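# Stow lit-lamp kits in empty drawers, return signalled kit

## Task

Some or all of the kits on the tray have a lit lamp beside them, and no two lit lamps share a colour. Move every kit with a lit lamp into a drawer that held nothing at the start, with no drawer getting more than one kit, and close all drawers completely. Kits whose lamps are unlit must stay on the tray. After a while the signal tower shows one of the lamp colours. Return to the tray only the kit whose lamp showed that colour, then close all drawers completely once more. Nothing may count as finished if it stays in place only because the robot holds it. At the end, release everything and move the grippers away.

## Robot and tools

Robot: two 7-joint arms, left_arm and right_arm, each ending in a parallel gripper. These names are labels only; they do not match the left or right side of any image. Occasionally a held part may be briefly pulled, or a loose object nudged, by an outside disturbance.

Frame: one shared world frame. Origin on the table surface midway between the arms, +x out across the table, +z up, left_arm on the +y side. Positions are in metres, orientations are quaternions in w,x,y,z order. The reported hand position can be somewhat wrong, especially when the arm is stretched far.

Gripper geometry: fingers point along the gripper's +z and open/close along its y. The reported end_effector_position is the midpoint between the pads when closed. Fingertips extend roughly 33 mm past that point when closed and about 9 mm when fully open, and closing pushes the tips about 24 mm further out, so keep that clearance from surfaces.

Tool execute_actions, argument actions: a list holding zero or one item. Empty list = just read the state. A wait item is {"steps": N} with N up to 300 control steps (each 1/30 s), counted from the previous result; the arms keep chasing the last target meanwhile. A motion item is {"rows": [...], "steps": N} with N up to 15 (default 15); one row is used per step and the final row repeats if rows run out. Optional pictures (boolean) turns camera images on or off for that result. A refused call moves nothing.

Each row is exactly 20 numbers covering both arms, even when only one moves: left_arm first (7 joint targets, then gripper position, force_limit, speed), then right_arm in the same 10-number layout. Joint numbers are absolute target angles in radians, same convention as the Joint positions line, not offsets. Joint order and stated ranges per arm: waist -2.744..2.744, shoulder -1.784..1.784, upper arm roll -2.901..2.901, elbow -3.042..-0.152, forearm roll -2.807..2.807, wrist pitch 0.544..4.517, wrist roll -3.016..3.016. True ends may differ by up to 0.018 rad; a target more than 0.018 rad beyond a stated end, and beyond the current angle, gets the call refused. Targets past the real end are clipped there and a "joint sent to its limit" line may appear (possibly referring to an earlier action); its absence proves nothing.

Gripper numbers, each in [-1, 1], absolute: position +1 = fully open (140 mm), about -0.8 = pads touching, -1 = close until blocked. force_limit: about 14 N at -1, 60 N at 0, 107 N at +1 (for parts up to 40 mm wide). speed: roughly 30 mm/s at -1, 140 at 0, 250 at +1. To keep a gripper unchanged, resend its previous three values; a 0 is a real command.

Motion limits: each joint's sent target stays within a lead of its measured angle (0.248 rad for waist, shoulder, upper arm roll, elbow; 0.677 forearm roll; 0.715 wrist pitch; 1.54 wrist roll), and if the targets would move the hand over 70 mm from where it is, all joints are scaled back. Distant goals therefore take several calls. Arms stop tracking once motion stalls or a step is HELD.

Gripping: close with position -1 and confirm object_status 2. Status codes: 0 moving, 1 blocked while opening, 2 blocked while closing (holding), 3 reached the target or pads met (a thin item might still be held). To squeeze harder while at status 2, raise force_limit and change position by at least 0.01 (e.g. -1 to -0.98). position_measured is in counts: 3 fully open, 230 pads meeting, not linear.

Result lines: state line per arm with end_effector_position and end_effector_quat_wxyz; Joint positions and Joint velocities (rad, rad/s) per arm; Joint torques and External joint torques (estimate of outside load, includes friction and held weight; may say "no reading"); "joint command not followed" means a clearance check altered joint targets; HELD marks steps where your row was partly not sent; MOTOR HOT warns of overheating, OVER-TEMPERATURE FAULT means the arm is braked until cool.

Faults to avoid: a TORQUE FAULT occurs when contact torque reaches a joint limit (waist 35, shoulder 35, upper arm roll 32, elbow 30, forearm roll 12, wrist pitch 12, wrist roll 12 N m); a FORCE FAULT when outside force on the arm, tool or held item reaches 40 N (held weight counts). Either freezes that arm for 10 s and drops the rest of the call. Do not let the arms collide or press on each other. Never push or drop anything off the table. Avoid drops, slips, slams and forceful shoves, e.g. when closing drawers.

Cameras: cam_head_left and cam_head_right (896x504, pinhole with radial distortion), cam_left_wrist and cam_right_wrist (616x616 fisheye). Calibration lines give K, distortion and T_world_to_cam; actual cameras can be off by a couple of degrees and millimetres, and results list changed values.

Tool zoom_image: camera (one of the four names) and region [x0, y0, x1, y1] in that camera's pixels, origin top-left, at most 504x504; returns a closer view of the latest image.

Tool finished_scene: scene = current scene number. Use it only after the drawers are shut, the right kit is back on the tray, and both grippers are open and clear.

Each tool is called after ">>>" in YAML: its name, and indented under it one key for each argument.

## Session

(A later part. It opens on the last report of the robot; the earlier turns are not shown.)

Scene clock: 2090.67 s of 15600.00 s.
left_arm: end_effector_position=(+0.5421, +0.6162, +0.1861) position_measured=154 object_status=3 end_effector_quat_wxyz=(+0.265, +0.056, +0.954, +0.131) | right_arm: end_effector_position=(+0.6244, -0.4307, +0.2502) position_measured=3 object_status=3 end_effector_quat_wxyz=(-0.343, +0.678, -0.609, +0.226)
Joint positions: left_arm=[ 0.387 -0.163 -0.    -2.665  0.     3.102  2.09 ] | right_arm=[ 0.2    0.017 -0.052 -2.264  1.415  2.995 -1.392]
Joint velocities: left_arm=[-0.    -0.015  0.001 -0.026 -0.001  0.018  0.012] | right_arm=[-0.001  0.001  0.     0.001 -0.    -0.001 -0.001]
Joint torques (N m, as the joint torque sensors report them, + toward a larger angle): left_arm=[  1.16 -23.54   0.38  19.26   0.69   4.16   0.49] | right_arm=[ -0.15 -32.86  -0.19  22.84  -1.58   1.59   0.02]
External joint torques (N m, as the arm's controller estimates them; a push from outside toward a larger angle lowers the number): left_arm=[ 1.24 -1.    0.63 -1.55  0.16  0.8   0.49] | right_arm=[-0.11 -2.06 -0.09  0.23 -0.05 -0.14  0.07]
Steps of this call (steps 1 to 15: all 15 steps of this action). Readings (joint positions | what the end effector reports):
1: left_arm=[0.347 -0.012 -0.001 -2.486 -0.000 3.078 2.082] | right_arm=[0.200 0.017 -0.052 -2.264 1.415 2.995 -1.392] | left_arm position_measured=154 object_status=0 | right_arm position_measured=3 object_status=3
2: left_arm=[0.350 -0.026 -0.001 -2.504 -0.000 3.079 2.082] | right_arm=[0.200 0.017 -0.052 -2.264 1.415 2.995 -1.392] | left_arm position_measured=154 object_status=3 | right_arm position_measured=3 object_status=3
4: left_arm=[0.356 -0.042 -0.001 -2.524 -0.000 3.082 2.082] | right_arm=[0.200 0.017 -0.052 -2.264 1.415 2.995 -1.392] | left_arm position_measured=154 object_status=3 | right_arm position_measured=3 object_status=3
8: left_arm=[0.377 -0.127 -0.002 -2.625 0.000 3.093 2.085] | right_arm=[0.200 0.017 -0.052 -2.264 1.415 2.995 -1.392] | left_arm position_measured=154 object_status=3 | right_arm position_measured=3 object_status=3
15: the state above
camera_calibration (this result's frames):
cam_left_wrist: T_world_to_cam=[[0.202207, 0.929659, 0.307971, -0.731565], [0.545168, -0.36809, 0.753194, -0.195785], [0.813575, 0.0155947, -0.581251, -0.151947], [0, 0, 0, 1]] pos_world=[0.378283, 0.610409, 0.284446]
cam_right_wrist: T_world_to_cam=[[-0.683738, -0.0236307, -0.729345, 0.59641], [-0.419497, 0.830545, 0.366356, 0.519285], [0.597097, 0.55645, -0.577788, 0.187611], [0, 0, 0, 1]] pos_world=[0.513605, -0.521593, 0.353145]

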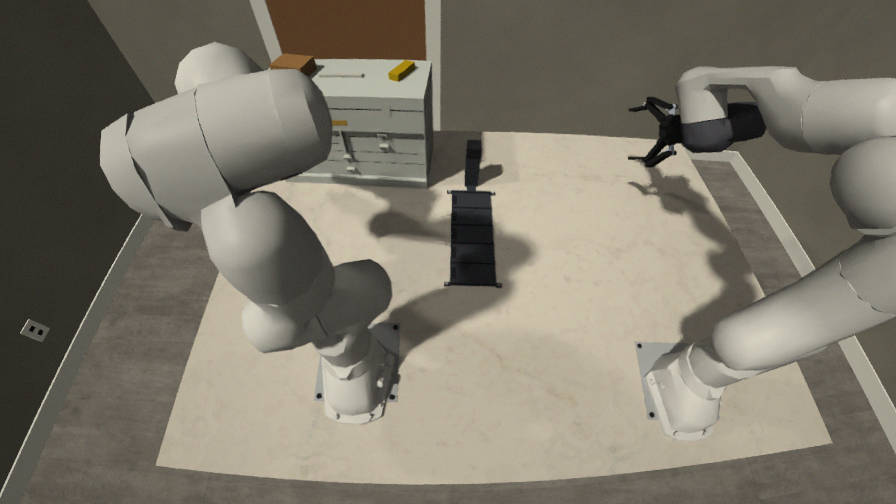

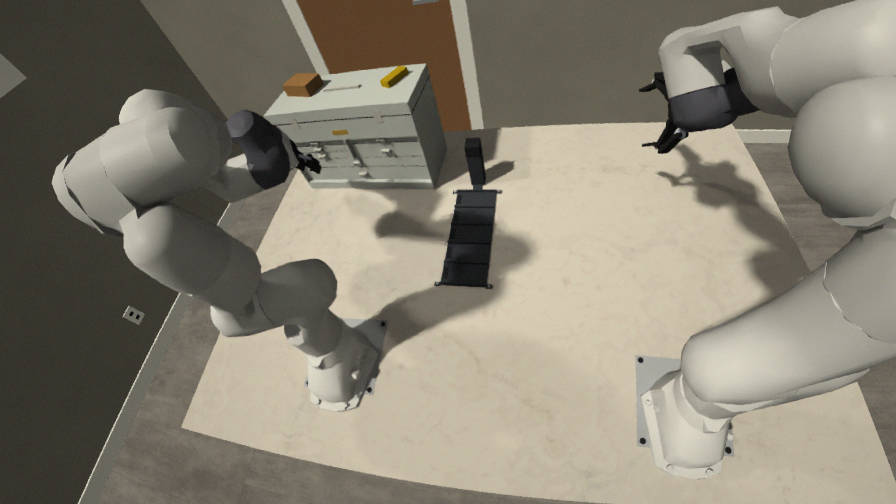

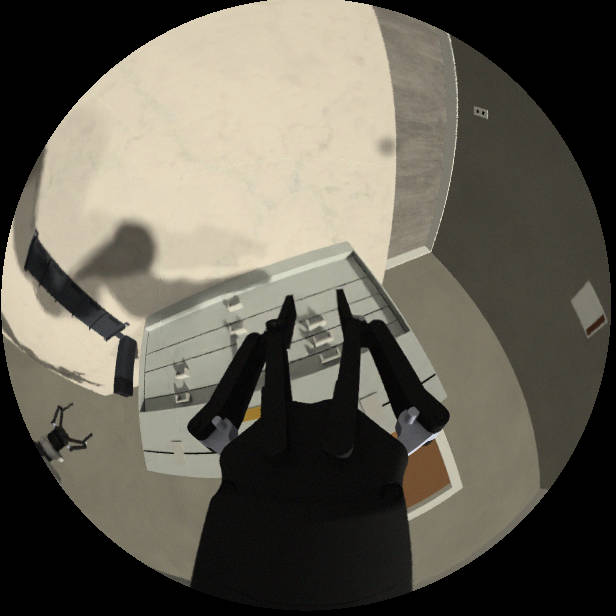

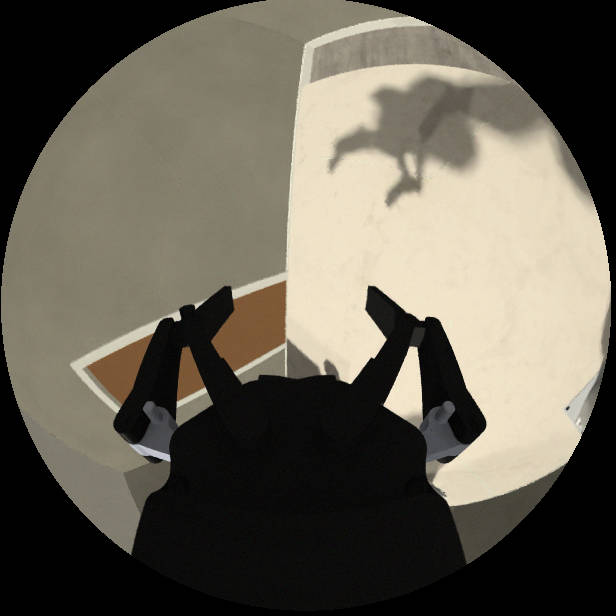

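>>> execute_actions:
  actions:
    - {"steps":200}

Scene clock: 2097.33 s of 15600.00 s.
left_arm: end_effector_position=(+0.5421, +0.6162, +0.1865) position_measured=154 object_status=3 end_effector_quat_wxyz=(+0.266, +0.058, +0.953, +0.132) | right_arm: end_effector_position=(+0.6244, -0.4307, +0.2502) position_measured=3 object_status=3 end_effector_quat_wxyz=(-0.343, +0.678, -0.609, +0.226)
Joint positions: left_arm=[ 0.387 -0.164 -0.    -2.667  0.     3.106  2.093] | right_arm=[ 0.2    0.017 -0.052 -2.264  1.415  2.995 -1.392]
Joint velocities: left_arm=[ 0.001 -0.002  0.     0.001 -0.001  0.    -0.   ] | right_arm=[-0.001 -0.001  0.    -0.     0.001  0.    -0.   ]
Joint torques (N m, as the joint torque sensors report them, + toward a larger angle): left_arm=[  0.91 -23.98   0.18  19.21   0.63   4.08   0.41] | right_arm=[  0.43 -32.8   -0.36  23.2   -1.52   1.64   0.  ]
External joint torques (N m, as the arm's controller estimates them; a push from outside toward a larger angle lowers the number): left_arm=[ 0.9  -1.2   0.34 -1.52  0.12  0.71  0.41] | right_arm=[ 0.48 -1.77 -0.24  0.47  0.01 -0.1   0.05]
Steps of this call (steps 1 to 15: the robot went on to your last target; steps 16 to 200: nothing new was sent). Readings (joint positions | what the end effector reports):
1: left_arm=[0.387 -0.163 -0.000 -2.666 0.000 3.103 2.090] | right_arm=[0.200 0.017 -0.052 -2.264 1.415 2.995 -1.392] | left_arm position_measured=154 object_status=3 | right_arm position_measured=3 object_status=3
2: left_arm=[0.387 -0.163 -0.000 -2.666 0.000 3.104 2.090] | right_arm=[0.200 0.017 -0.052 -2.264 1.415 2.995 -1.392] | left_arm position_measured=154 object_status=3 | right_arm position_measured=3 object_status=3
4: left_arm=[0.387 -0.164 -0.000 -2.666 0.000 3.104 2.091] | right_arm=[0.200 0.017 -0.052 -2.264 1.415 2.995 -1.392] | left_arm position_measured=154 object_status=3 | right_arm position_measured=3 object_status=3
8: left_arm=[0.387 -0.164 -0.000 -2.667 0.000 3.105 2.092] | right_arm=[0.200 0.017 -0.052 -2.264 1.415 2.995 -1.392] | left_arm position_measured=154 object_status=3 | right_arm position_measured=3 object_status=3
200: the state above
All arms were judged still, so your last target was given up. Only a new action makes them travel on or press farther. Fingers that are still opening or closing keep moving.
camera_calibration (this result's frames):
cam_left_wrist: T_world_to_cam=[[0.204492, 0.928104, 0.311137, -0.732622], [0.542798, -0.372022, 0.752974, -0.192349], [0.814588, 0.0149077, -0.579849, -0.152011], [0, 0, 0, 1]] pos_world=[0.378048, 0.610658, 0.284636]
cam_right_wrist: T_world_to_cam=[[-0.683737, -0.0236338, -0.729345, 0.596409], [-0.419501, 0.830543, 0.366356, 0.519284], [0.597095, 0.556452, -0.577788, 0.187612], [0, 0, 0, 1]] pos_world=[0.513605, -0.52159, 0.353145]

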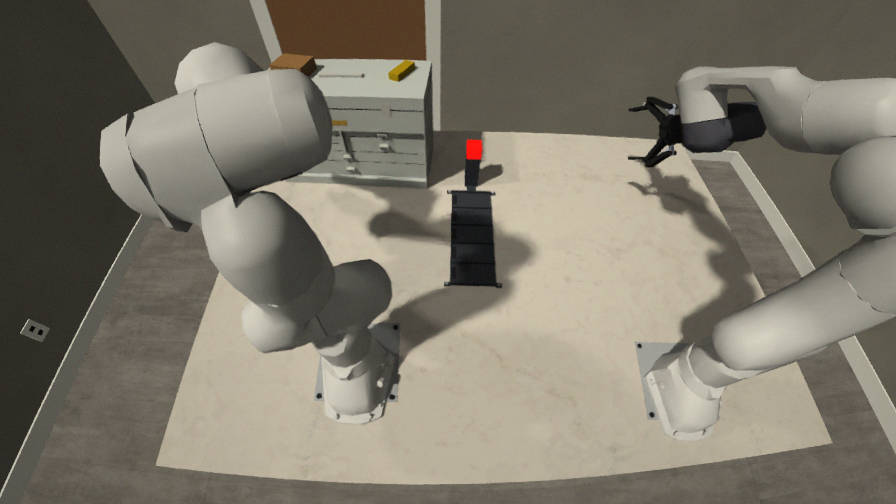

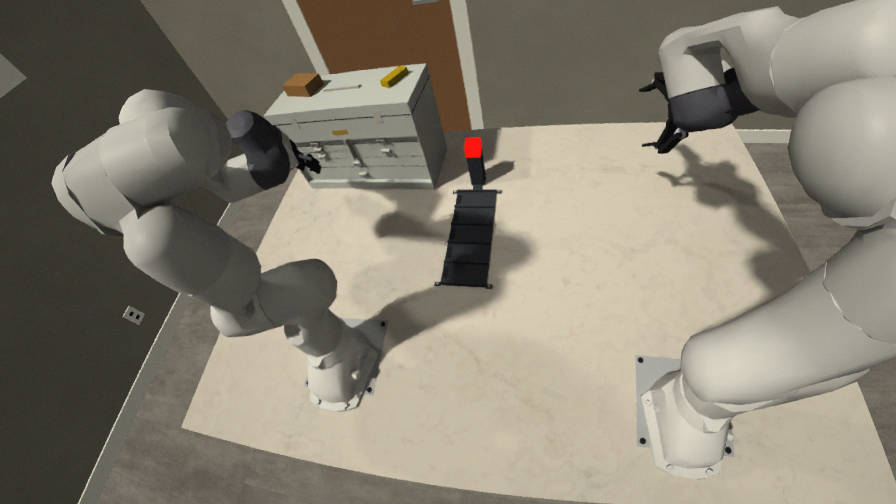

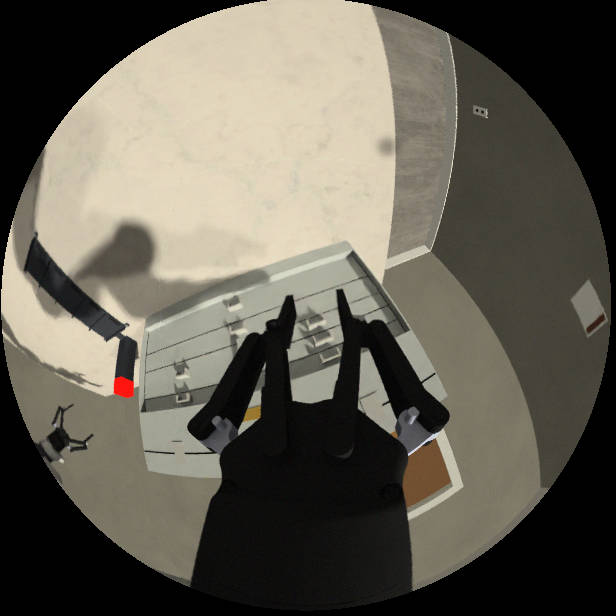

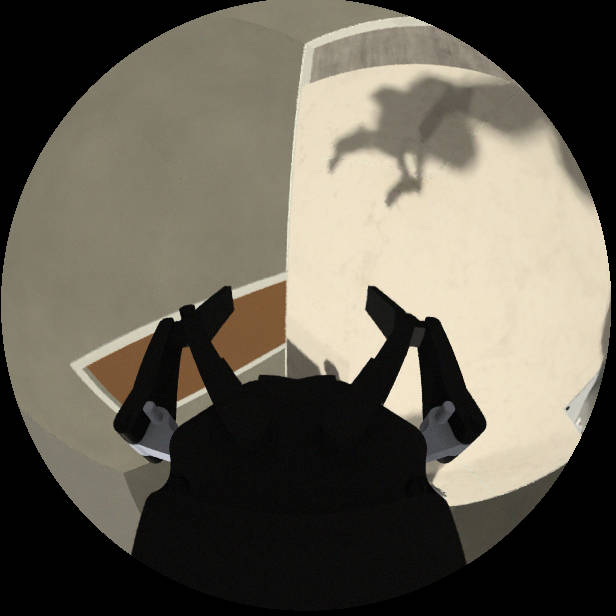

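Red → L3.

>>> execute_actions:
  actions:
    - {"rows":[[0.373,-0.037,0,-2.615,0,3.19,2.09,-0.2,0.2,-0.5,0.2,0.017,-0.05,-2.264,1.415,2.995,-1.392,1,0,0]],"steps":15}
  pictures: false

>>> execute_actions:
  actions:
    - {"rows":[[0.3625,-0.0023,0,-2.5717,0,3.176,2.085,-0.2,0.2,-0.5,0.2,0.017,-0.05,-2.264,1.415,2.995,-1.392,1,0,0],[0.3625,-0.0023,0,-2.5717,0,3.176,2.085,-0.2,0.2,-0.5,0.2,0.017,-0.05,-2.264,1.415,2.995,-1.392,1,0,0],[0.3625,-0.0023,0,-2.5717,0,3.176,2.085,-0.2,0.2,-0.5,0.2,0.017,-0.05,-2.264,1.415,2.995,-1.392,1,0,0],[0.3625,-0.0023,0,-2.5717,0,3.176,2.085,-0.2,0.2,-0.5,0.2,0.017,-0.05,-2.264,1.415,2.995,-1.392,1,0,0],[0.3625,-0.0023,0,-2.5717,0,3.176,2.085,-0.2,0.2,-0.5,0.2,0.017,-0.05,-2.264,1.415,2.995,-1.392,1,0,0],[0.352,0.031,0,-2.53,0,3.165,2.075,-0.2,0.2,-0.5,0.2,0.017,-0.05,-2.264,1.415,2.995,-1.392,1,0,0],[0.352,0.031,0,-2.53,0,3.165,2.075,-0.2,0.2,-0.5,0.2,0.017,-0.05,-2.264,1.415,2.995,-1.392,1,0,0],[0.352,0.031,0,-2.53,0,3.165,2.075,-0.2,0.2,-0.5,0.2,0.017,-0.05,-2.264,1.415,2.995,-1.392,1,0,0],[0.352,0.031,0,-2.53,0,3.165,2.075,-0.2,0.2,-0.5,0.2,0.017,-0.05,-2.264,1.415,2.995,-1.392,1,0,0],[0.352,0.031,0,-2.53,0,3.165,2.075,-0.2,0.2,-0.5,0.2,0.017,-0.05,-2.264,1.415,2.995,-1.392,1,0,0],[0.342,0.065,0,-2.485,0,3.152,2.07,-0.2,0.2,-0.5,0.2,0.017,-0.05,-2.264,1.415,2.995,-1.392,1,0,0]],"steps":15}
  pictures: false

>>> execute_actions:
  actions:
    - {"steps":15}
  pictures: false

>>> execute_actions:
  actions:
    - {"rows":[[0.344,0.064,0,-2.486,0,3.155,2.075,-1,0.2,-0.5,0.2,0.017,-0.05,-2.264,1.415,2.995,-1.392,1,0,0]],"steps":15}
  pictures: false

Scene clock: 2121.70 s of 15600.00 s.
left_arm: end_effector_position=(+0.5633, +0.6184, +0.1592) position_measured=154 object_status=3 end_effector_quat_wxyz=(+0.267, +0.063, +0.953, +0.131) | right_arm: end_effector_position=(+0.6244, -0.4307, +0.2502) position_measured=3 object_status=3 end_effector_quat_wxyz=(-0.343, +0.678, -0.609, +0.226)
Joint positions: left_arm=[ 0.376 -0.039  0.    -2.617  0.     3.182  2.093] | right_arm=[ 0.2    0.017 -0.052 -2.264  1.415  2.995 -1.392]
Joint velocities: left_arm=[ 0.     0.001 -0.001  0.001 -0.001  0.026  0.001] | right_arm=[-0.     0.    -0.     0.001  0.002  0.     0.001]
Joint torques (N m, as the joint torque sensors report them, + toward a larger angle): left_arm=[ -2.34 -24.69  -0.2   20.94   0.67   4.16  -0.05] | right_arm=[ -0.09 -32.79  -0.33  23.34  -1.52   1.56   0.  ]
External joint torques (N m, as the arm's controller estimates them; a push from outside toward a larger angle lowers the number): left_arm=[-2.29  1.26 -0.12  1.41  0.21  0.82 -0.06] | right_arm=[-0.01 -1.86 -0.19  0.64  0.02 -0.18  0.04]
Steps of this call (steps 1 to 90: nothing new was sent; then 20.87 s passed at rest; steps 91 to 105: all 15 steps of this action). Readings (joint positions | what the end effector reports):
91: left_arm=[0.385 -0.141 0.000 -2.651 0.000 3.121 2.093] | right_arm=[0.200 0.017 -0.052 -2.264 1.415 2.995 -1.392] | left_arm position_measured=154 object_status=3 | right_arm position_measured=3 object_status=3
92: left_arm=[0.383 -0.108 0.000 -2.635 0.000 3.134 2.093] | right_arm=[0.200 0.017 -0.052 -2.264 1.415 2.995 -1.392] | left_arm position_measured=154 object_status=3 | right_arm position_measured=3 object_status=3
94: left_arm=[0.378 -0.064 0.000 -2.625 0.000 3.150 2.093] | right_arm=[0.200 0.017 -0.052 -2.264 1.415 2.995 -1.392] | left_arm position_measured=154 object_status=3 | right_arm position_measured=3 object_status=3
98: left_arm=[0.376 -0.040 0.000 -2.621 0.000 3.168 2.093] | right_arm=[0.200 0.017 -0.052 -2.264 1.415 2.995 -1.392] | left_arm position_measured=154 object_status=3 | right_arm position_measured=3 object_status=3
105: the state above

Scene clock: 2122.20 s of 15600.00 s.
left_arm: end_effector_position=(+0.6068, +0.6161, +0.1603) position_measured=154 object_status=3 end_effector_quat_wxyz=(+0.273, +0.072, +0.951, +0.127) | right_arm: end_effector_position=(+0.6244, -0.4307, +0.2502) position_measured=3 object_status=3 end_effector_quat_wxyz=(-0.343, +0.678, -0.609, +0.226)
Joint positions: left_arm=[ 0.346  0.059  0.001 -2.493 -0.     3.163  2.083] | right_arm=[ 0.2    0.017 -0.052 -2.264  1.415  2.995 -1.392]
Joint velocities: left_arm=[-0.024  0.066  0.001  0.085  0.001 -0.039 -0.022] | right_arm=[ 0.     0.    -0.001 -0.     0.    -0.001 -0.   ]
Joint torques (N m, as the joint torque sensors report them, + toward a larger angle): left_arm=[ -1.74 -29.23  -0.58  20.58   0.7    2.83  -0.32] | right_arm=[  0.17 -32.7   -0.24  22.7   -1.54   1.68   0.08]
External joint torques (N m, as the arm's controller estimates them; a push from outside toward a larger angle lowers the number): left_arm=[-2.32  1.24 -1.31  1.06  0.33 -0.53 -0.32] | right_arm=[ 0.22 -1.77 -0.12  0.02  0.   -0.05  0.13]
Steps of this call (steps 1 to 15: all 15 steps of this action). Readings (joint positions | what the end effector reports):
1: left_arm=[0.374 -0.031 0.001 -2.607 0.000 3.181 2.093] | right_arm=[0.200 0.017 -0.052 -2.264 1.415 2.995 -1.392] | left_arm position_measured=154 object_status=3 | right_arm position_measured=3 object_status=3
2: left_arm=[0.372 -0.022 0.001 -2.595 0.000 3.181 2.093] | right_arm=[0.200 0.017 -0.052 -2.264 1.415 2.995 -1.392] | left_arm position_measured=154 object_status=3 | right_arm position_measured=3 object_status=3
4: left_arm=[0.367 -0.011 0.001 -2.582 0.000 3.181 2.093] | right_arm=[0.200 0.017 -0.052 -2.264 1.415 2.995 -1.392] | left_arm position_measured=154 object_status=3 | right_arm position_measured=3 object_status=3
8: left_arm=[0.359 0.017 0.001 -2.546 0.000 3.176 2.090] | right_arm=[0.200 0.017 -0.052 -2.264 1.415 2.995 -1.392] | left_arm position_measured=154 object_status=3 | right_arm position_measured=3 object_status=3
15: the state above

Scene clock: 2122.70 s of 15600.00 s.
left_arm: end_effector_position=(+0.6078, +0.6159, +0.1592) position_measured=154 object_status=3 end_effector_quat_wxyz=(+0.271, +0.070, +0.952, +0.126) | right_arm: end_effector_position=(+0.6244, -0.4307, +0.2502) position_measured=3 object_status=3 end_effector_quat_wxyz=(-0.343, +0.678, -0.609, +0.226)
Joint positions: left_arm=[ 0.345  0.063  0.001 -2.487 -0.     3.157  2.078] | right_arm=[ 0.2    0.017 -0.052 -2.264  1.415  2.995 -1.392]
Joint velocities: left_arm=[-0.001 -0.001  0.     0.001  0.    -0.002 -0.003] | right_arm=[-0.    -0.001  0.     0.001  0.     0.    -0.002]
Joint torques (N m, as the joint torque sensors report them, + toward a larger angle): left_arm=[ -1.85 -28.34  -0.53  20.3    0.71   2.77  -0.28] | right_arm=[  0.06 -32.64  -0.27  23.48  -1.57   1.61   0.06]
External joint torques (N m, as the arm's controller estimates them; a push from outside toward a larger angle lowers the number): left_arm=[-1.87  1.84 -0.6   0.12  0.23 -0.62 -0.28] | right_arm=[ 0.12 -1.65 -0.15  0.75 -0.03 -0.13  0.1 ]
Steps of this call (steps 1 to 15: the robot went on to your last target). Readings (joint positions | what the end effector reports):
1: left_arm=[0.345 0.060 0.001 -2.490 -0.000 3.162 2.083] | right_arm=[0.200 0.017 -0.052 -2.264 1.415 2.995 -1.392] | left_arm position_measured=154 object_status=3 | right_arm position_measured=3 object_status=3
2: left_arm=[0.345 0.061 0.001 -2.489 -0.000 3.161 2.082] | right_arm=[0.200 0.017 -0.052 -2.264 1.415 2.995 -1.392] | left_arm position_measured=154 object_status=3 | right_arm position_measured=3 object_status=3
4: left_arm=[0.345 0.062 0.001 -2.488 -0.000 3.159 2.081] | right_arm=[0.200 0.017 -0.052 -2.264 1.415 2.995 -1.392] | left_arm position_measured=154 object_status=3 | right_arm position_measured=3 object_status=3
8: left_arm=[0.345 0.063 0.001 -2.487 -0.000 3.158 2.080] | right_arm=[0.200 0.017 -0.052 -2.264 1.415 2.995 -1.392] | left_arm position_measured=154 object_status=3 | right_arm position_measured=3 object_status=3
15: the state above
All arms were judged still, so your last target was given up. Only a new action makes them travel on or press farther. Fingers that are still opening or closing keep moving.

Scene clock: 2123.20 s of 15600.00 s.
left_arm: end_effector_position=(+0.6079, +0.6158, +0.1594) position_measured=193 object_status=2 end_effector_quat_wxyz=(+0.271, +0.070, +0.952, +0.126) | right_arm: end_effector_position=(+0.6244, -0.4307, +0.2502) position_measured=3 object_status=3 end_effector_quat_wxyz=(-0.343, +0.678, -0.609, +0.226)
Joint positions: left_arm=[ 0.345  0.063  0.001 -2.487 -0.     3.157  2.078] | right_arm=[ 0.2    0.017 -0.052 -2.264  1.415  2.995 -1.392]
Joint velocities: left_arm=[ 0.     0.001  0.    -0.001 -0.001  0.001  0.   ] | right_arm=[-0.001  0.    -0.    -0.002 -0.001 -0.     0.001]
Joint torques (N m, as the joint torque sensors report them, + toward a larger angle): left_arm=[ -1.11 -29.09  -0.52  20.29   0.71   3.2   -0.11] | right_arm=[ -0.18 -33.02  -0.06  23.06  -1.55   1.65   0.05]
External joint torques (N m, as the arm's controller estimates them; a push from outside toward a larger angle lowers the number): left_arm=[-1.12  0.95 -0.59  0.18  0.24 -0.19 -0.11] | right_arm=[-0.09 -2.23  0.09  0.52 -0.03 -0.08  0.09]
Steps of this call (steps 1 to 15: all 15 steps of this action). Readings (joint positions | what the end effector reports):
1: left_arm=[0.345 0.063 0.001 -2.487 -0.000 3.157 2.078] | right_arm=[0.200 0.017 -0.052 -2.264 1.415 2.995 -1.392] | left_arm position_measured=154 object_status=0 | right_arm position_measured=3 object_status=3
2: left_arm=[0.345 0.063 0.001 -2.487 -0.000 3.157 2.078] | right_arm=[0.200 0.017 -0.052 -2.264 1.415 2.995 -1.392] | left_arm position_measured=158 object_status=0 | right_arm position_measured=3 object_status=3
4: left_arm=[0.345 0.063 0.001 -2.487 -0.000 3.157 2.078] | right_arm=[0.200 0.017 -0.052 -2.264 1.415 2.995 -1.392] | left_arm position_measured=167 object_status=0 | right_arm position_measured=3 object_status=3
8: left_arm=[0.345 0.063 0.001 -2.487 -0.000 3.157 2.078] | right_arm=[0.200 0.017 -0.052 -2.264 1.415 2.995 -1.392] | left_arm position_measured=186 object_status=0 | right_arm position_measured=3 object_status=3
15: the state above


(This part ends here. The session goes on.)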